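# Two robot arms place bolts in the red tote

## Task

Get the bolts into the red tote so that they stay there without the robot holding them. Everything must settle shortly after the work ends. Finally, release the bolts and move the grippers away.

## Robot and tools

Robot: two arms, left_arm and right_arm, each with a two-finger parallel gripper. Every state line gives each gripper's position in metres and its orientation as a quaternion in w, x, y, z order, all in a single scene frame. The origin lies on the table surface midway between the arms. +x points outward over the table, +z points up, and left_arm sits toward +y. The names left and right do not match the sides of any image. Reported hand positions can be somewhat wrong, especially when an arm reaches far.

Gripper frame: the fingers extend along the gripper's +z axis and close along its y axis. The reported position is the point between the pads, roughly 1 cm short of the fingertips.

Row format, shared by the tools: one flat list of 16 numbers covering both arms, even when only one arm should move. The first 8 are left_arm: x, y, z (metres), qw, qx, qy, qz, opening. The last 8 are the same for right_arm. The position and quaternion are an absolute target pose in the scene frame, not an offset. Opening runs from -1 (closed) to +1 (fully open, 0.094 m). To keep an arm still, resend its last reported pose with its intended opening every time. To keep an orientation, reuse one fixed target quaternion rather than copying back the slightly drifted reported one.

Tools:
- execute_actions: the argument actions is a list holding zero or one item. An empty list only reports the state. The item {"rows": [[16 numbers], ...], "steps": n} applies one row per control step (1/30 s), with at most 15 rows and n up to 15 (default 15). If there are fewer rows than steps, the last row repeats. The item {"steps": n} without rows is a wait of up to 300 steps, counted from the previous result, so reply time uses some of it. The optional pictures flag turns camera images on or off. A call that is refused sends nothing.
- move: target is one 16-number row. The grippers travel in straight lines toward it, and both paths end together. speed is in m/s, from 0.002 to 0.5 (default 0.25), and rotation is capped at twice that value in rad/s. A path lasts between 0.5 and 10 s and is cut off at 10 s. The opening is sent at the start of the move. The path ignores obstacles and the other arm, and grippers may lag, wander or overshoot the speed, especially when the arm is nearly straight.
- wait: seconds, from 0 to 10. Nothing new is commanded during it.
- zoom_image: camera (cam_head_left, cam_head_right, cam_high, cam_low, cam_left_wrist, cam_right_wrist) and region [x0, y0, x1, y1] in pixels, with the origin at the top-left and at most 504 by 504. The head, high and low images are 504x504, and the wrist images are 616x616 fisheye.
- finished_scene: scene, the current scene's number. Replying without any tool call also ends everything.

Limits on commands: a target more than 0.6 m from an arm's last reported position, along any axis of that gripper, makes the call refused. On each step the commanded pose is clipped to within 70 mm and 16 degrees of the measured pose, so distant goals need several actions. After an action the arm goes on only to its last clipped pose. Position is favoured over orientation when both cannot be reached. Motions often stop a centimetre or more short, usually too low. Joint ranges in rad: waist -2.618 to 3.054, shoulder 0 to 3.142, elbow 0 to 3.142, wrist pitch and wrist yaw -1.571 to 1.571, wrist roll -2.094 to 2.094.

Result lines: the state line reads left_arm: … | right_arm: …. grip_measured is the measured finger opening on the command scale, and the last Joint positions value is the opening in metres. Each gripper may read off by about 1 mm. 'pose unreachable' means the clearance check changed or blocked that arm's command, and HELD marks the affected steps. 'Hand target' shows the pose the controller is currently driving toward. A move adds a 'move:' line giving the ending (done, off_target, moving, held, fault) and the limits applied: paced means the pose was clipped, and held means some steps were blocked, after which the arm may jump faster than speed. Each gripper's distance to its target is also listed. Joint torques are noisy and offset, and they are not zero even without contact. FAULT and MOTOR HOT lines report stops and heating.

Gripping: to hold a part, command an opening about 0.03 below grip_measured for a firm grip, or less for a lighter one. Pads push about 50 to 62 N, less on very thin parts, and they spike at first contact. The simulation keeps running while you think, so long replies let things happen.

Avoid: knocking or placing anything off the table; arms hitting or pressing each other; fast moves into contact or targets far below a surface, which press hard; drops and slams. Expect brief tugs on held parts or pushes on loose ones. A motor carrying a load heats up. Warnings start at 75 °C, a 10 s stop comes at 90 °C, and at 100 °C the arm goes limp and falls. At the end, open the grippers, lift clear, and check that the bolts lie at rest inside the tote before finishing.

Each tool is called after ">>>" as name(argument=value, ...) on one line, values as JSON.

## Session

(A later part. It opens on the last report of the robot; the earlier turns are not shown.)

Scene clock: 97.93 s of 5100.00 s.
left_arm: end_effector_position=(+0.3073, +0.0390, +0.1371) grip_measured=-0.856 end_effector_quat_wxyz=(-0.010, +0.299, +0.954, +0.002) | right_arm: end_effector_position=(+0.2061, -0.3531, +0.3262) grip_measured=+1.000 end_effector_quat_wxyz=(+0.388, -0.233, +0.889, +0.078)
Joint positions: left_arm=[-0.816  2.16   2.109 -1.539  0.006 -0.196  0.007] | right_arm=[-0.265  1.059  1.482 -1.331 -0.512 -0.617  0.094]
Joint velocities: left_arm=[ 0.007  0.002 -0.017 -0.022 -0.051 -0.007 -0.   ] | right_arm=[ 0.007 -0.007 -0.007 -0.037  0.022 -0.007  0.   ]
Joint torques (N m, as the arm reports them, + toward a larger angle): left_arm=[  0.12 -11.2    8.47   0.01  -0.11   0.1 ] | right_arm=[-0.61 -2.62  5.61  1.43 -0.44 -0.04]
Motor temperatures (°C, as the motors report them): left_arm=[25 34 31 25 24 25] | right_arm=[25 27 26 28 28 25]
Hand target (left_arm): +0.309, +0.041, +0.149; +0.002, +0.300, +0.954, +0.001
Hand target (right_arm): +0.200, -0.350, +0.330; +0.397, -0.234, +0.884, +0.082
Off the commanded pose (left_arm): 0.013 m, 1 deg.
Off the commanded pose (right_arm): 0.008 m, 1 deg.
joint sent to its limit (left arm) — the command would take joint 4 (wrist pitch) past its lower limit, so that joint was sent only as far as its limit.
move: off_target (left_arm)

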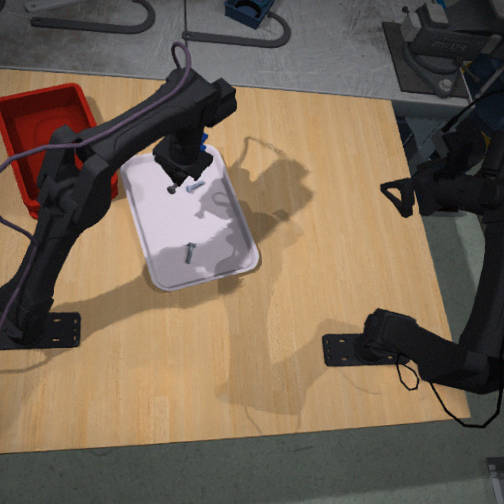

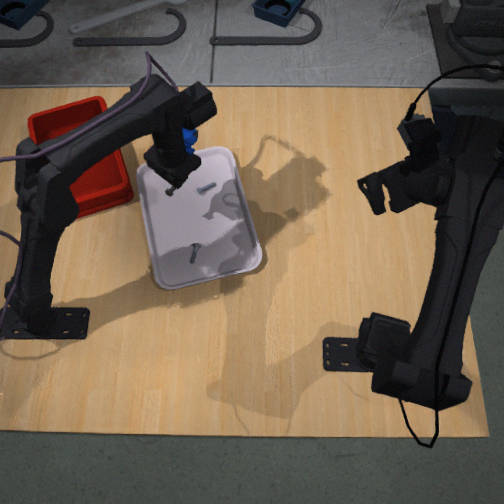

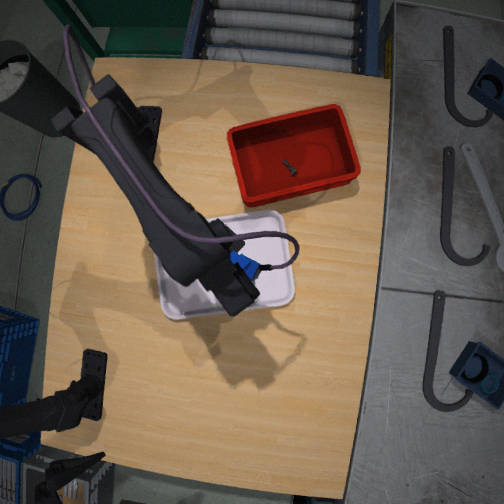

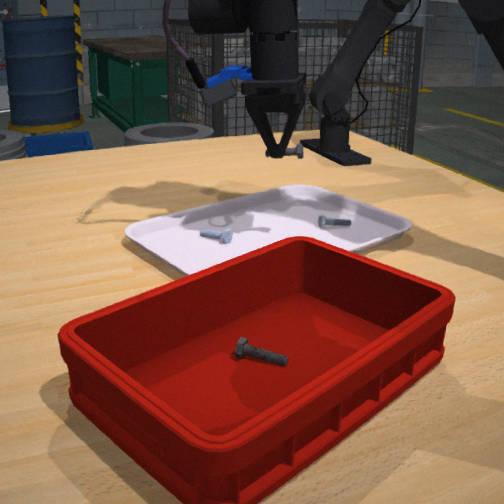

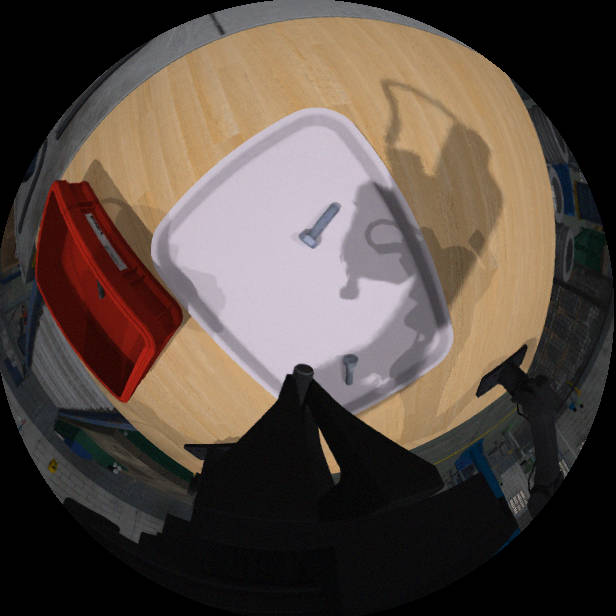

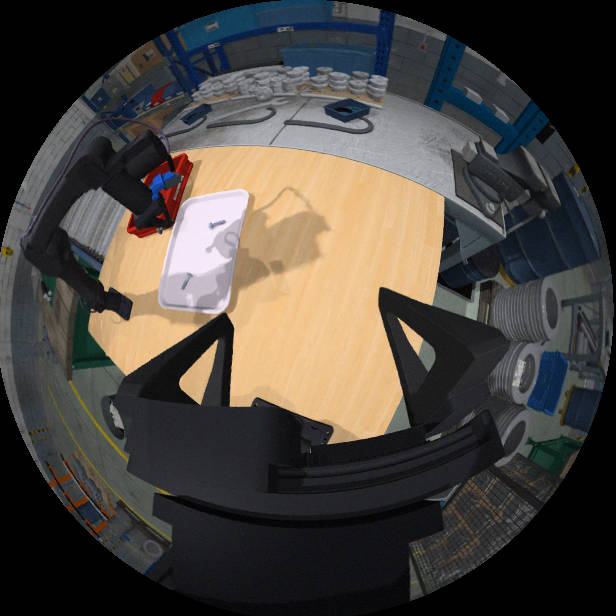

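>>> move(target=[0.47,0.32,0.145,0,0.38,0.92,0,-0.885,0.2,-0.35,0.33,0.397,-0.234,0.884,0.082,1])

>>> move(target=[0.49,0.32,0.03,0,0.38,0.92,0,-0.885,0.2,-0.35,0.33,0.397,-0.234,0.884,0.082,1], speed=0.15)

>>> move(target=[0.49,0.32,0.03,0,0.38,0.92,0,-0.4,0.2,-0.35,0.33,0.397,-0.234,0.884,0.082,1])

>>> move(target=[0.44,0.27,0.145,0,0.38,0.92,0,-0.4,0.2,-0.35,0.33,0.397,-0.234,0.884,0.082,1])

>>> move(target=[0.39,0.12,0.14,0,0.52,0.854,0,-0.2,0.2,-0.35,0.33,0.397,-0.234,0.884,0.082,1])

>>> move(target=[0.382,-0.018,0.04,0,0.52,0.854,0,-0.2,0.2,-0.35,0.33,0.397,-0.234,0.884,0.082,1])

Scene clock: 109.27 s of 5100.00 s.
left_arm: end_effector_position=(+0.4672, +0.3274, +0.1373) grip_measured=-0.858 end_effector_quat_wxyz=(+0.019, +0.374, +0.927, +0.015) | right_arm: end_effector_position=(+0.2061, -0.3531, +0.3262) grip_measured=+1.000 end_effector_quat_wxyz=(+0.388, -0.233, +0.889, +0.078)
Joint positions: left_arm=[-0.036  2.265  2.281 -1.54  -0.015  0.745  0.007] | right_arm=[-0.265  1.059  1.482 -1.331 -0.512 -0.617  0.094]
Joint velocities: left_arm=[-0.002  0.002 -0.002  0.007 -0.095 -0.022  0.001] | right_arm=[-0.002 -0.007 -0.007 -0.066 -0.051 -0.037  0.   ]
Joint torques (N m, as the arm reports them, + toward a larger angle): left_arm=[ -0.59 -10.81   9.02   0.14  -0.08   0.08] | right_arm=[-0.64 -2.6   5.6   1.42 -0.47 -0.06]
Motor temperatures (°C, as the motors report them): left_arm=[25 34 31 25 24 25] | right_arm=[25 27 26 29 28 25]
Hand target (left_arm): +0.468, +0.324, +0.145; +0.025, +0.382, +0.924, +0.018
Hand target (right_arm): +0.200, -0.350, +0.330; +0.397, -0.234, +0.884, +0.082
Off the commanded pose (left_arm): 0.011 m, 3 deg.
Off the commanded pose (right_arm): 0.008 m, 1 deg.
joint sent to its limit (left arm) — the command would take joint 4 (wrist pitch) past its lower limit, so that joint was sent only as far as its limit.
After step 90, 6.43 s passed at rest.
move: off_target (left_arm)

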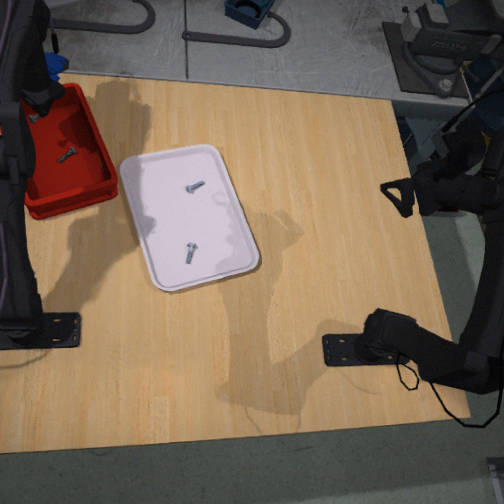

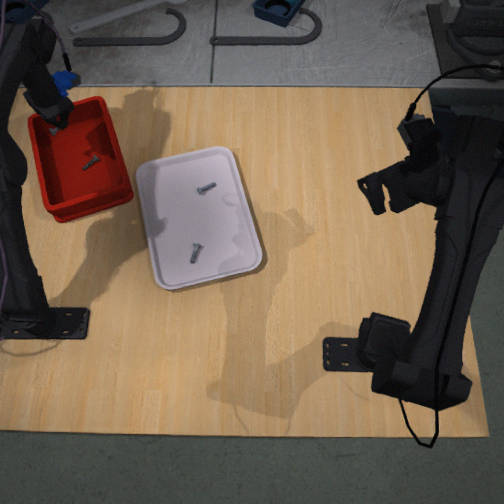

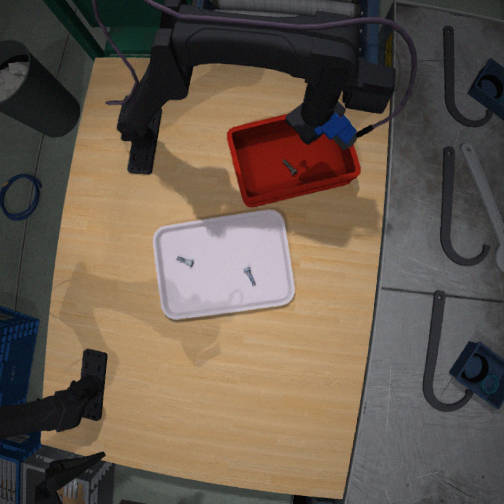

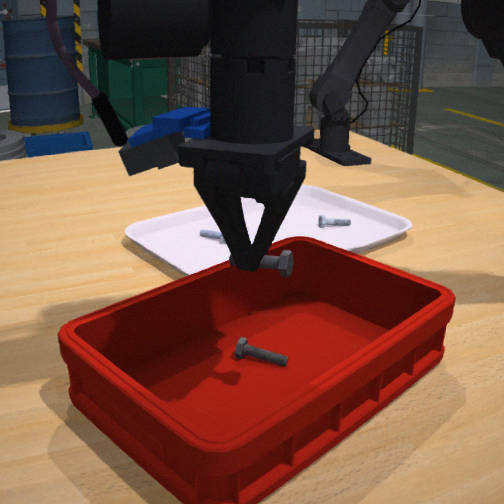

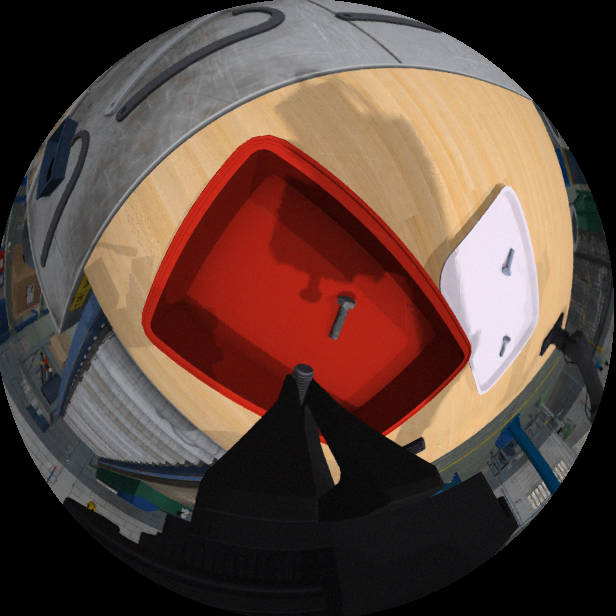

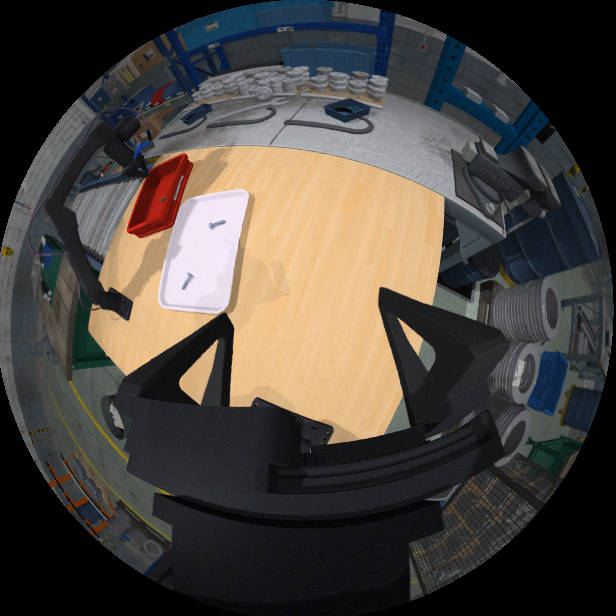

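Scene clock: 110.50 s of 5100.00 s.
left_arm: end_effector_position=(+0.4863, +0.3264, +0.0262) grip_measured=-0.858 end_effector_quat_wxyz=(-0.014, +0.376, +0.927, +0.001) | right_arm: end_effector_position=(+0.2061, -0.3531, +0.3262) grip_measured=+1.000 end_effector_quat_wxyz=(+0.388, -0.233, +0.889, +0.078)
Joint positions: left_arm=[-0.036  2.421  2.108 -1.284 -0.012  0.747  0.007] | right_arm=[-0.265  1.059  1.482 -1.331 -0.512 -0.617  0.094]
Joint velocities: left_arm=[-0.017  0.002  0.027  0.007  0.007  0.007  0.001] | right_arm=[-0.017  0.002 -0.017 -0.022 -0.066  0.022  0.   ]
Joint torques (N m, as the arm reports them, + toward a larger angle): left_arm=[ -0.35 -12.32   6.2    0.33   0.12   0.07] | right_arm=[-0.5  -2.62  5.65  1.42 -0.46 -0.02]
Motor temperatures (°C, as the motors report them): left_arm=[25 34 31 25 24 25] | right_arm=[25 27 26 29 28 25]
Hand target (left_arm): +0.491, +0.320, +0.030; -0.000, +0.382, +0.924, -0.000
Hand target (right_arm): +0.200, -0.350, +0.330; +0.397, -0.234, +0.884, +0.082
Off the commanded pose (left_arm): 0.008 m, 2 deg.
Off the commanded pose (right_arm): 0.008 m, 1 deg.
move: done

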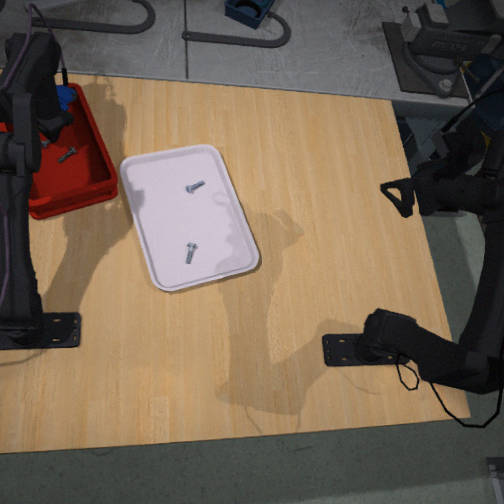

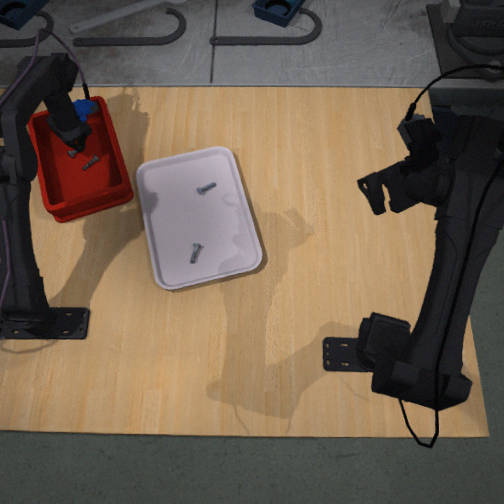

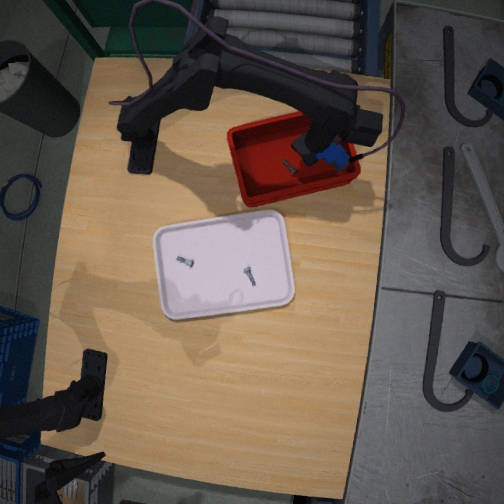

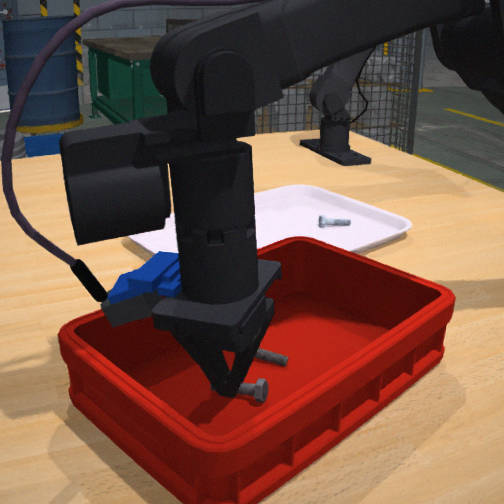

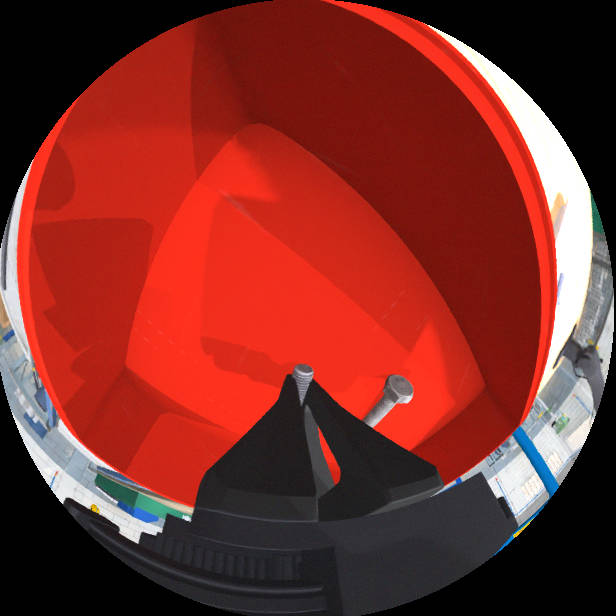

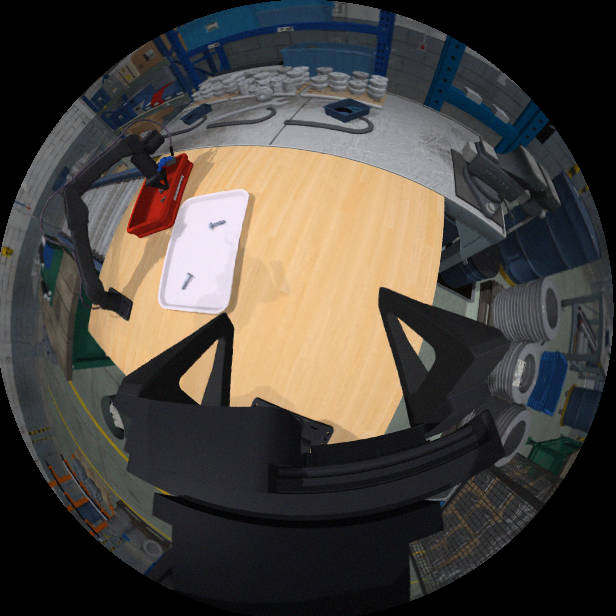

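Scene clock: 111.20 s of 5100.00 s.
left_arm: end_effector_position=(+0.4863, +0.3262, +0.0262) grip_measured=-0.403 end_effector_quat_wxyz=(-0.014, +0.376, +0.927, +0.001) | right_arm: end_effector_position=(+0.2061, -0.3531, +0.3262) grip_measured=+1.000 end_effector_quat_wxyz=(+0.388, -0.233, +0.889, +0.078)
Joint positions: left_arm=[-0.036  2.421  2.108 -1.284 -0.011  0.747  0.028] | right_arm=[-0.265  1.059  1.482 -1.331 -0.512 -0.617  0.094]
Joint velocities: left_arm=[ 0.007  0.007  0.002  0.037  0.051  0.007 -0.   ] | right_arm=[ 0.007 -0.002  0.022 -0.081 -0.007 -0.022  0.   ]
Joint torques (N m, as the arm reports them, + toward a larger angle): left_arm=[ -0.39 -13.01   5.54   0.43   0.05   0.04] | right_arm=[-0.63 -2.61  5.59  1.42 -0.47 -0.04]
Motor temperatures (°C, as the motors report them): left_arm=[25 35 31 25 24 25] | right_arm=[25 27 26 29 28 25]
Hand target (left_arm): +0.490, +0.320, +0.030; -0.000, +0.382, +0.924, -0.000
Hand target (right_arm): +0.200, -0.350, +0.330; +0.397, -0.234, +0.884, +0.082
Off the commanded pose (left_arm): 0.008 m, 2 deg.
Off the commanded pose (right_arm): 0.008 m, 1 deg.
move: done

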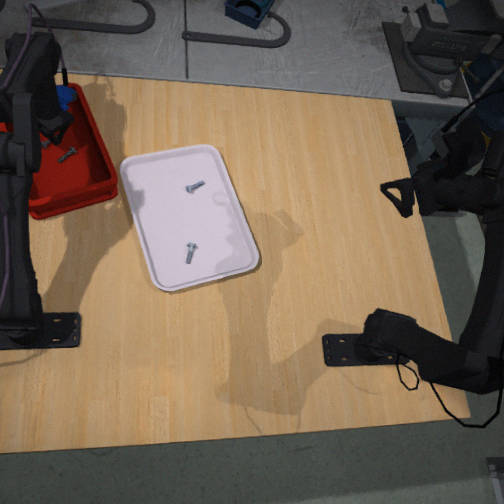

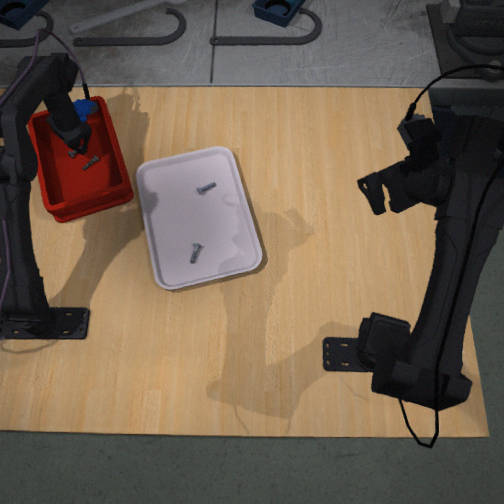

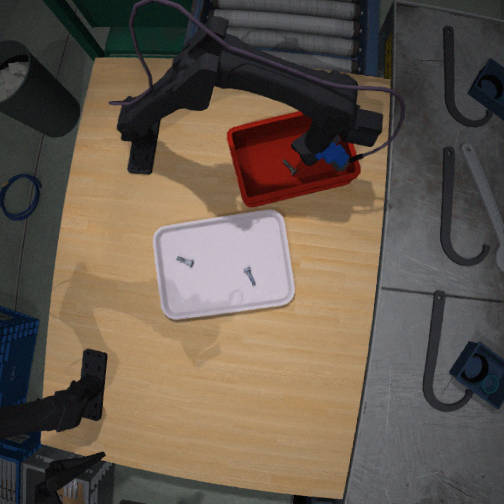

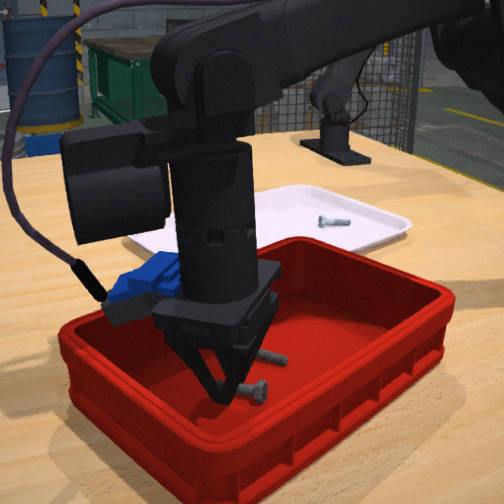

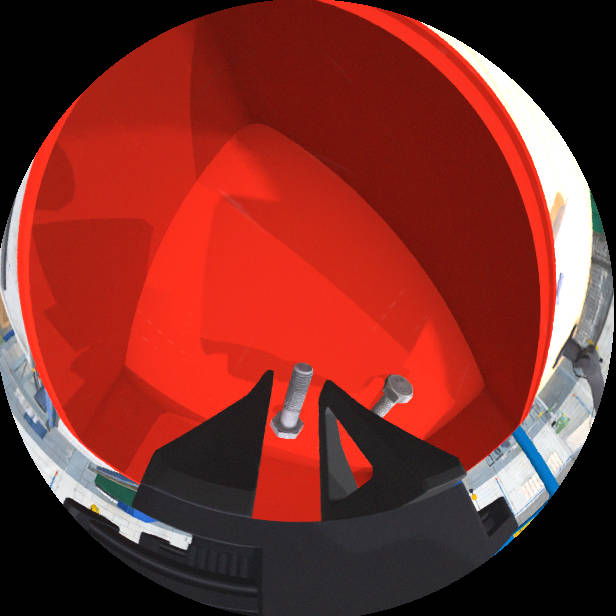

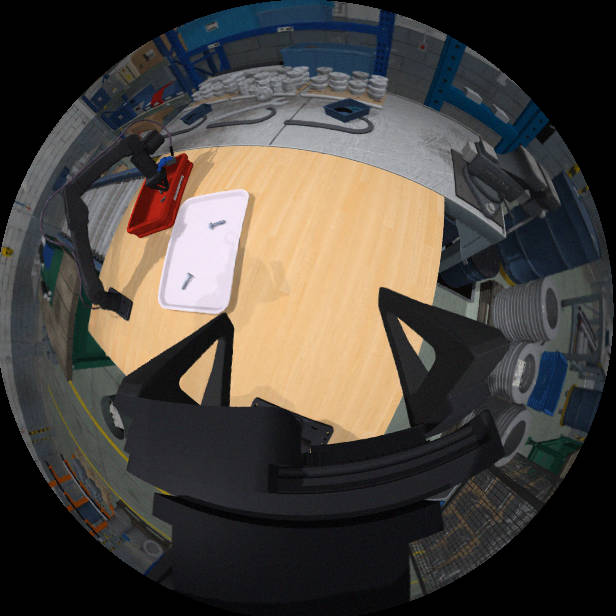

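Scene clock: 112.37 s of 5100.00 s.
left_arm: end_effector_position=(+0.4406, +0.2711, +0.1322) grip_measured=-0.403 end_effector_quat_wxyz=(-0.005, +0.384, +0.923, +0.002) | right_arm: end_effector_position=(+0.2061, -0.3531, +0.3262) grip_measured=+1.000 end_effector_quat_wxyz=(+0.388, -0.233, +0.889, +0.078)
Joint positions: left_arm=[-0.167  2.21   2.17  -1.54  -0.006  0.635  0.028] | right_arm=[-0.265  1.059  1.482 -1.331 -0.512 -0.617  0.094]
Joint velocities: left_arm=[-0.012 -0.007 -0.012 -0.007  0.022  0.007 -0.   ] | right_arm=[ 0.002  0.007  0.017 -0.022  0.007  0.007  0.   ]
Joint torques (N m, as the arm reports them, + toward a larger angle): left_arm=[  0.09 -12.01   8.21   0.02   0.05  -0.07] | right_arm=[-0.61 -2.62  5.65  1.42 -0.45 -0.07]
Motor temperatures (°C, as the motors report them): left_arm=[25 35 31 25 24 25] | right_arm=[25 27 26 29 28 25]
Hand target (left_arm): +0.439, +0.269, +0.145; +0.006, +0.382, +0.924, +0.000
Hand target (right_arm): +0.200, -0.350, +0.330; +0.397, -0.234, +0.884, +0.082
Off the commanded pose (left_arm): 0.013 m, 1 deg.
Off the commanded pose (right_arm): 0.008 m, 1 deg.
joint sent to its limit (left arm) — the command would take joint 4 (wrist pitch) past its lower limit, so that joint was sent only as far as its limit.
move: off_target (left_arm)

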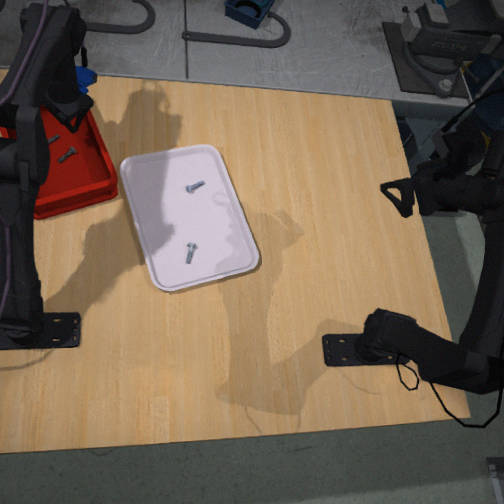

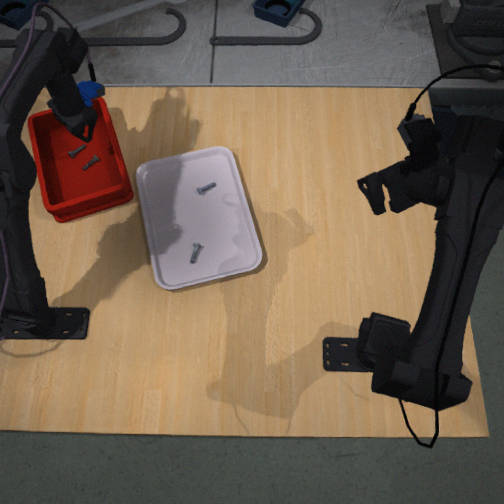

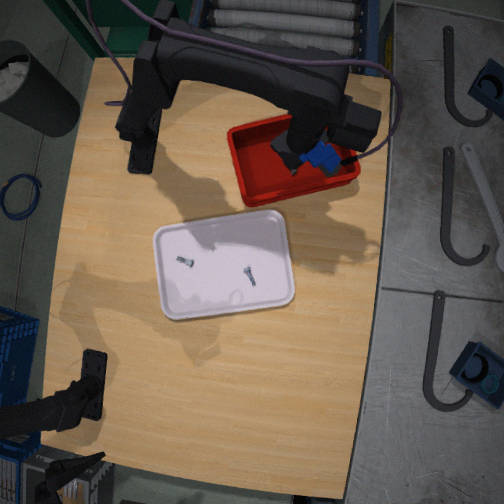

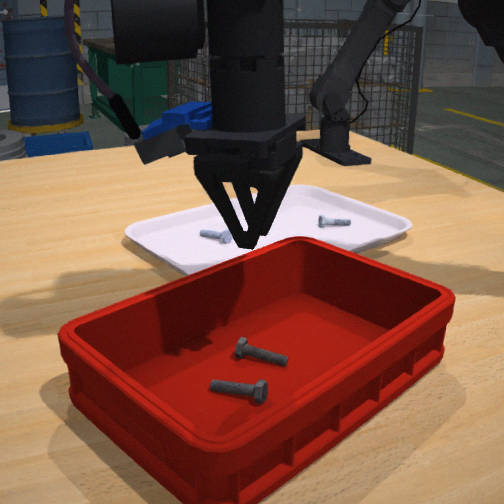

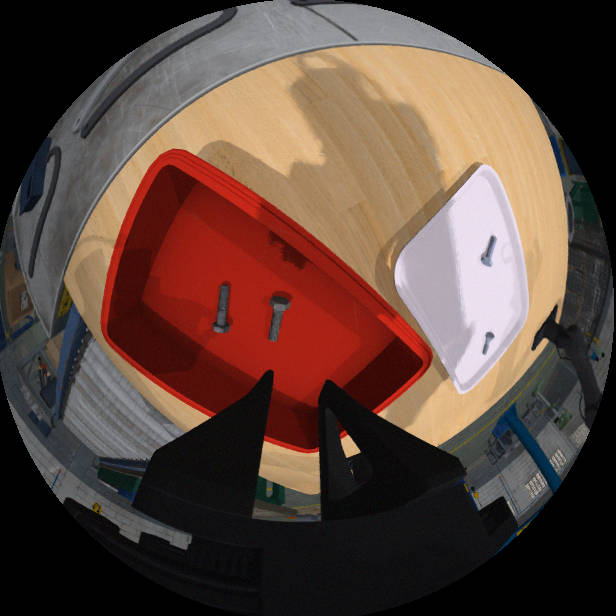

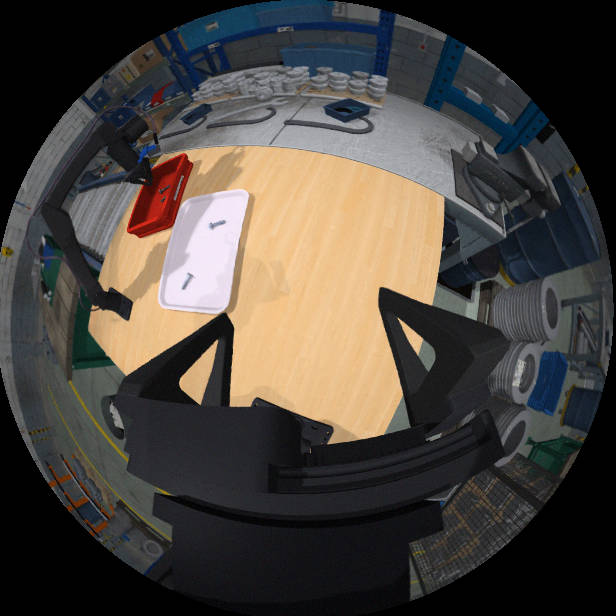

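Scene clock: 113.43 s of 5100.00 s.
left_arm: end_effector_position=(+0.3888, +0.1168, +0.1363) grip_measured=-0.203 end_effector_quat_wxyz=(+0.003, +0.526, +0.850, -0.001) | right_arm: end_effector_position=(+0.2061, -0.3531, +0.3262) grip_measured=+1.000 end_effector_quat_wxyz=(+0.388, -0.233, +0.889, +0.078)
Joint positions: left_arm=[-0.55   2.21   2.187 -1.541  0.003  0.572  0.037] | right_arm=[-0.265  1.059  1.482 -1.331 -0.512 -0.617  0.094]
Joint velocities: left_arm=[-0.007  0.007  0.007 -0.022 -0.007 -0.051  0.   ] | right_arm=[-0.002 -0.007 -0.007 -0.007  0.051  0.037  0.   ]
Joint torques (N m, as the arm reports them, + toward a larger angle): left_arm=[ 0.39 -9.86  8.82  0.07  0.03  0.01] | right_arm=[-0.64 -2.63  5.61  1.42 -0.47 -0.04]
Motor temperatures (°C, as the motors report them): left_arm=[25 35 31 25 24 25] | right_arm=[25 27 26 29 28 25]
Hand target (left_arm): +0.391, +0.118, +0.140; +0.005, +0.520, +0.854, -0.004
Hand target (right_arm): +0.200, -0.350, +0.330; +0.397, -0.234, +0.884, +0.082
Off the commanded pose (left_arm): 0.005 m, 1 deg.
Off the commanded pose (right_arm): 0.008 m, 1 deg.
joint sent to its limit (left arm) — the command would take joint 4 (wrist pitch) past its lower limit, so that joint was sent only as far as its limit.
move: done

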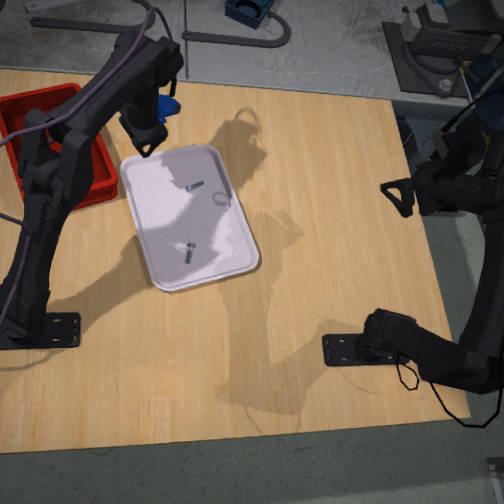

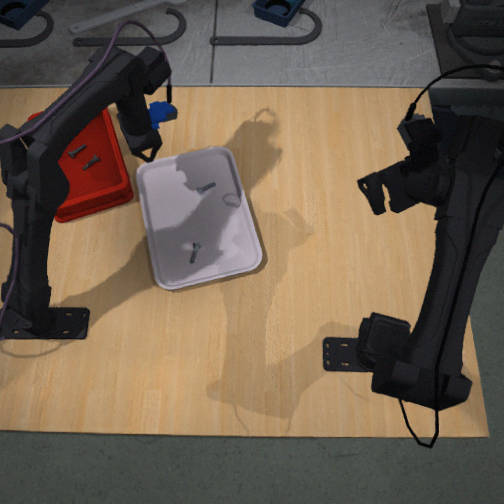

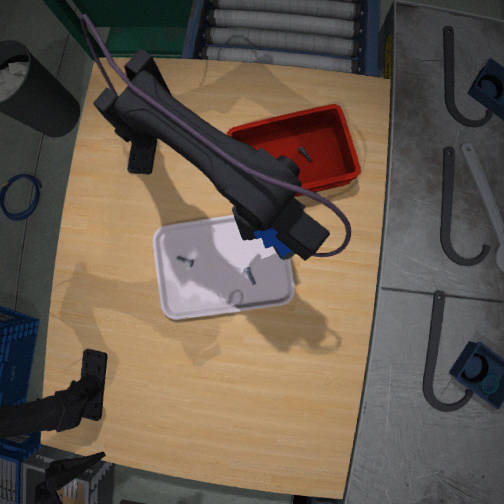

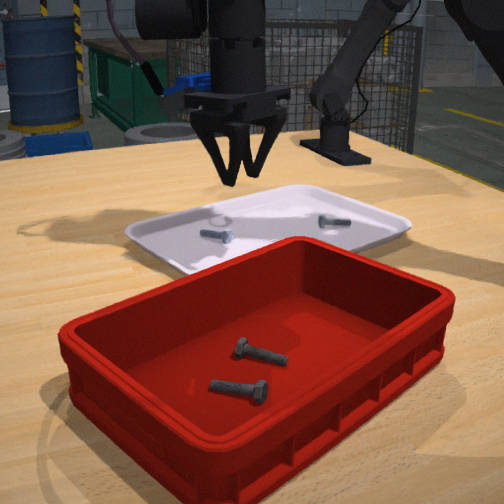

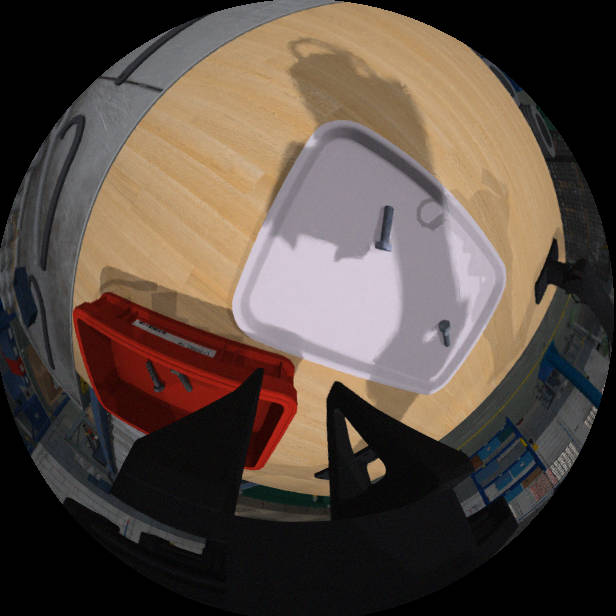

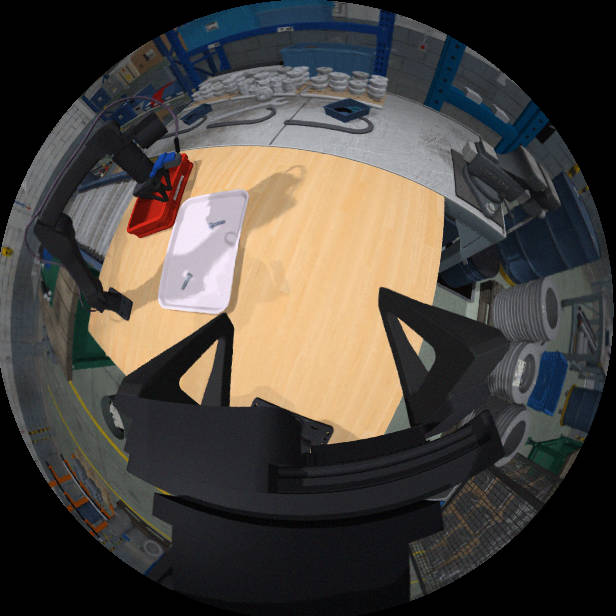

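Scene clock: 114.97 s of 5100.00 s.
left_arm: end_effector_position=(+0.3822, -0.0200, +0.0392) grip_measured=-0.203 end_effector_quat_wxyz=(+0.002, +0.524, +0.852, -0.002) | right_arm: end_effector_position=(+0.2061, -0.3531, +0.3262) grip_measured=+1.000 end_effector_quat_wxyz=(+0.388, -0.233, +0.889, +0.078)
Joint positions: left_arm=[-0.792  2.676  2.637 -1.527  0.002  0.324  0.037] | right_arm=[-0.265  1.059  1.482 -1.331 -0.512 -0.617  0.094]
Joint velocities: left_arm=[ 0.002  0.017  0.007 -0.022  0.037  0.037 -0.   ] | right_arm=[-0.002 -0.012  0.002 -0.022  0.066  0.007  0.   ]
Joint torques (N m, as the arm reports them, + toward a larger angle): left_arm=[  0.12 -11.93   9.     0.04  -0.01  -0.05] | right_arm=[-0.54 -2.57  5.61  1.43 -0.45 -0.06]
Motor temperatures (°C, as the motors report them): left_arm=[25 35 31 25 24 25] | right_arm=[25 27 26 29 28 25]
Hand target (left_arm): +0.383, -0.019, +0.040; +0.001, +0.520, +0.854, -0.003
Hand target (right_arm): +0.200, -0.350, +0.330; +0.397, -0.234, +0.884, +0.082
Off the commanded pose (left_arm): 0.002 m, 1 deg.
Off the commanded pose (right_arm): 0.008 m, 1 deg.
move: done

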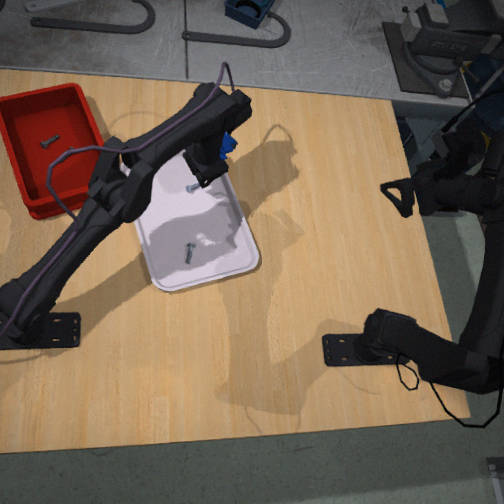

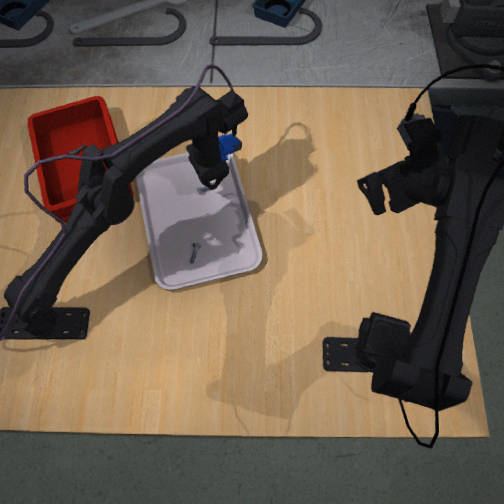

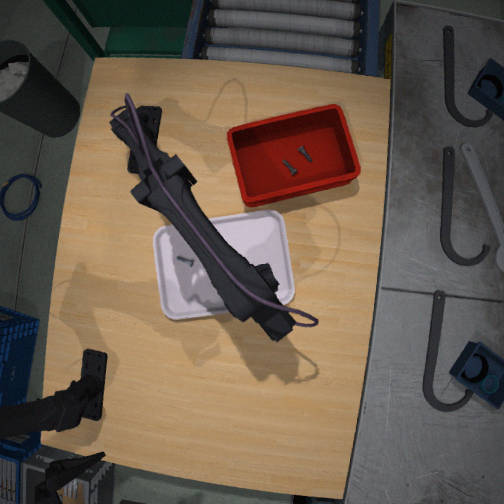

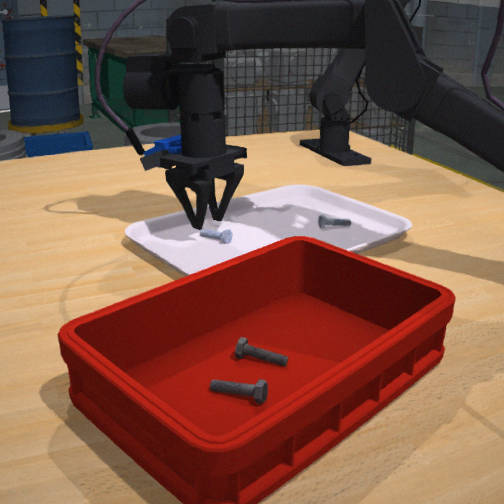

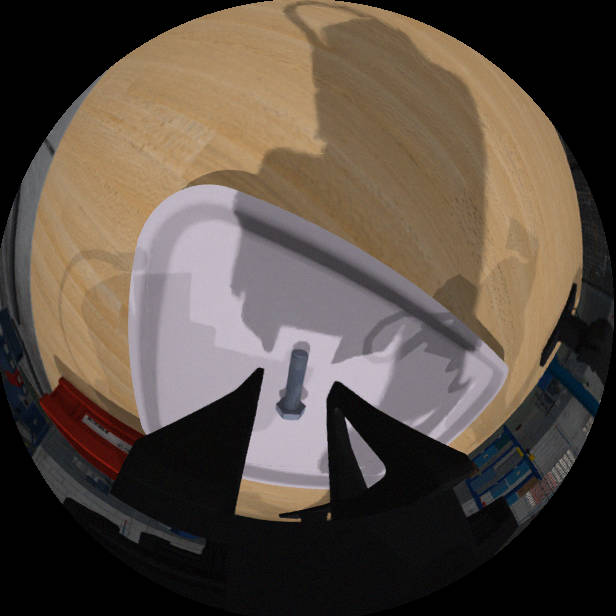

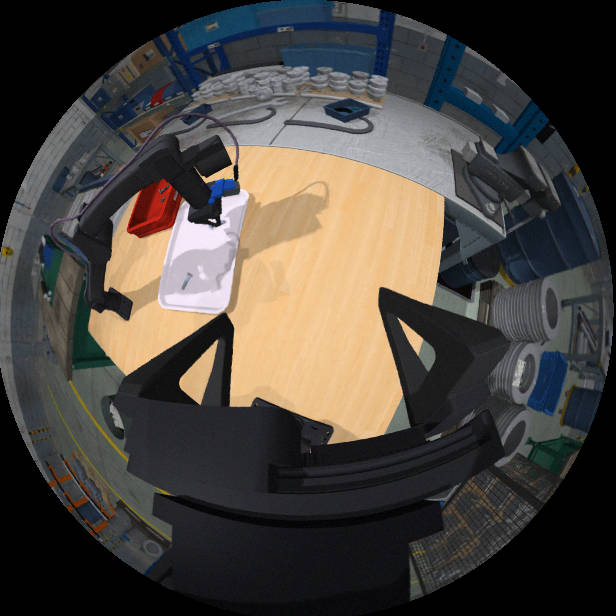

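>>> move(target=[0.379,-0.008,0.016,0,0.52,0.854,0,-0.4,0.2,-0.35,0.33,0.397,-0.234,0.884,0.082,1], speed=0.04)

Scene clock: 120.03 s of 5100.00 s.
left_arm: end_effector_position=(+0.3731, -0.0102, +0.0195) grip_measured=-0.397 end_effector_quat_wxyz=(-0.008, +0.523, +0.852, +0.001) | right_arm: end_effector_position=(+0.2061, -0.3531, +0.3262) grip_measured=+1.000 end_effector_quat_wxyz=(+0.388, -0.233, +0.889, +0.078)
Joint positions: left_arm=[-0.791  2.575  2.365 -1.376  0.002  0.324  0.028] | right_arm=[-0.265  1.059  1.482 -1.331 -0.512 -0.617  0.094]
Joint velocities: left_arm=[-0.002 -0.012 -0.051  0.022 -0.037  0.022 -0.001] | right_arm=[ 0.002  0.002  0.017 -0.007  0.022 -0.007  0.   ]
Joint torques (N m, as the arm reports them, + toward a larger angle): left_arm=[  0.67 -12.98   4.29   0.48  -0.07   0.03] | right_arm=[-0.53 -2.57  5.64  1.43 -0.45 -0.03]
Motor temperatures (°C, as the motors report them): left_arm=[25 35 31 25 24 25] | right_arm=[25 27 26 29 28 25]
Hand target (left_arm): +0.379, -0.008, +0.016; -0.001, +0.520, +0.854, +0.000
Hand target (right_arm): +0.200, -0.350, +0.330; +0.397, -0.234, +0.884, +0.082
Off the commanded pose (left_arm): 0.007 m, 1 deg.
Off the commanded pose (right_arm): 0.008 m, 1 deg.
After step 90, 1.17 s passed at rest.
move: done

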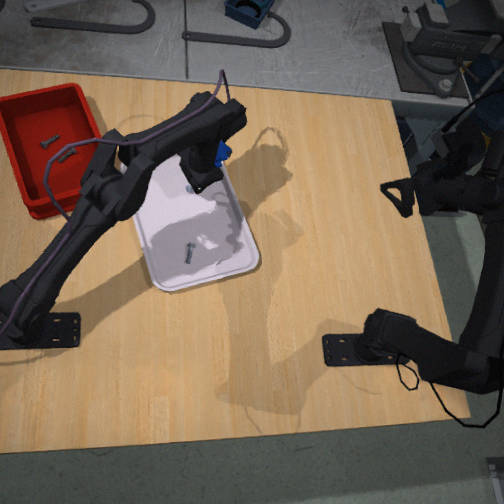

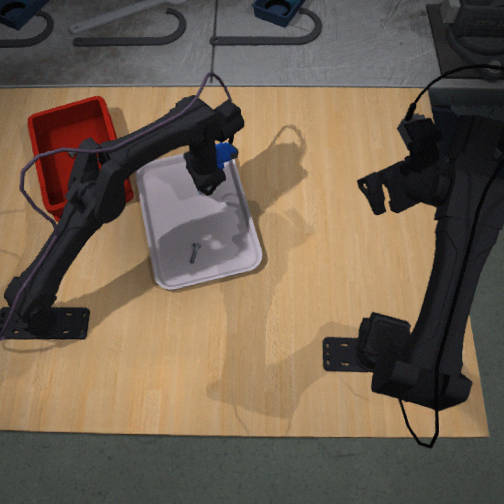

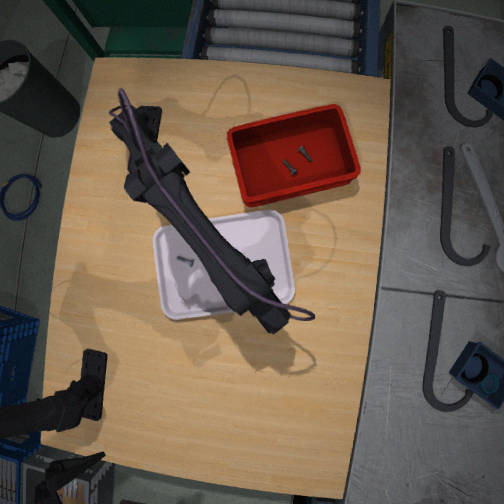

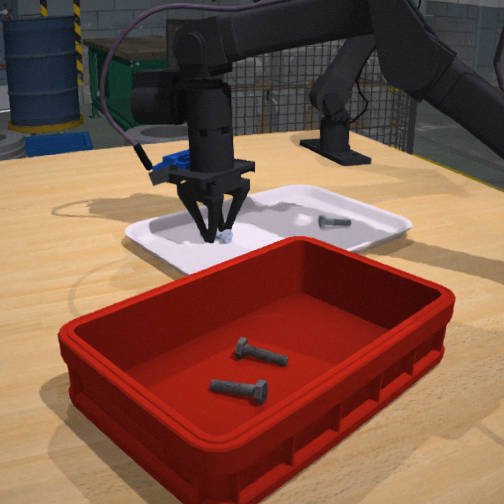

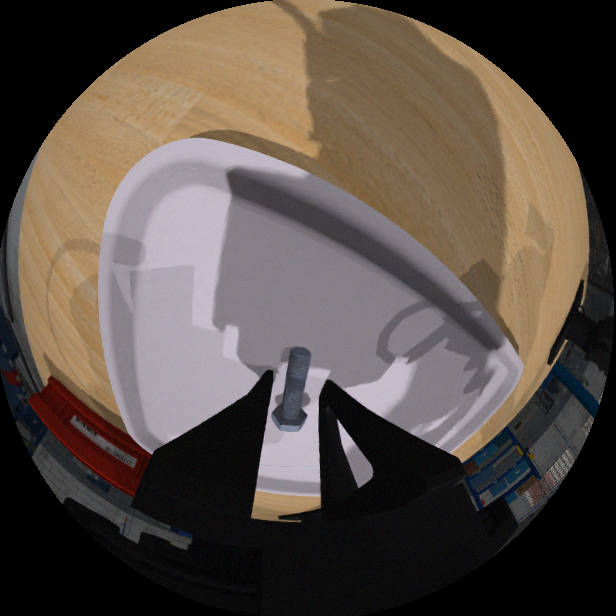

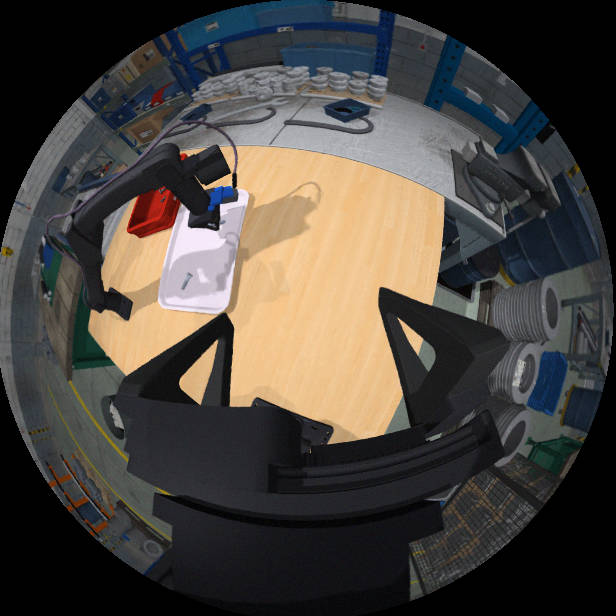

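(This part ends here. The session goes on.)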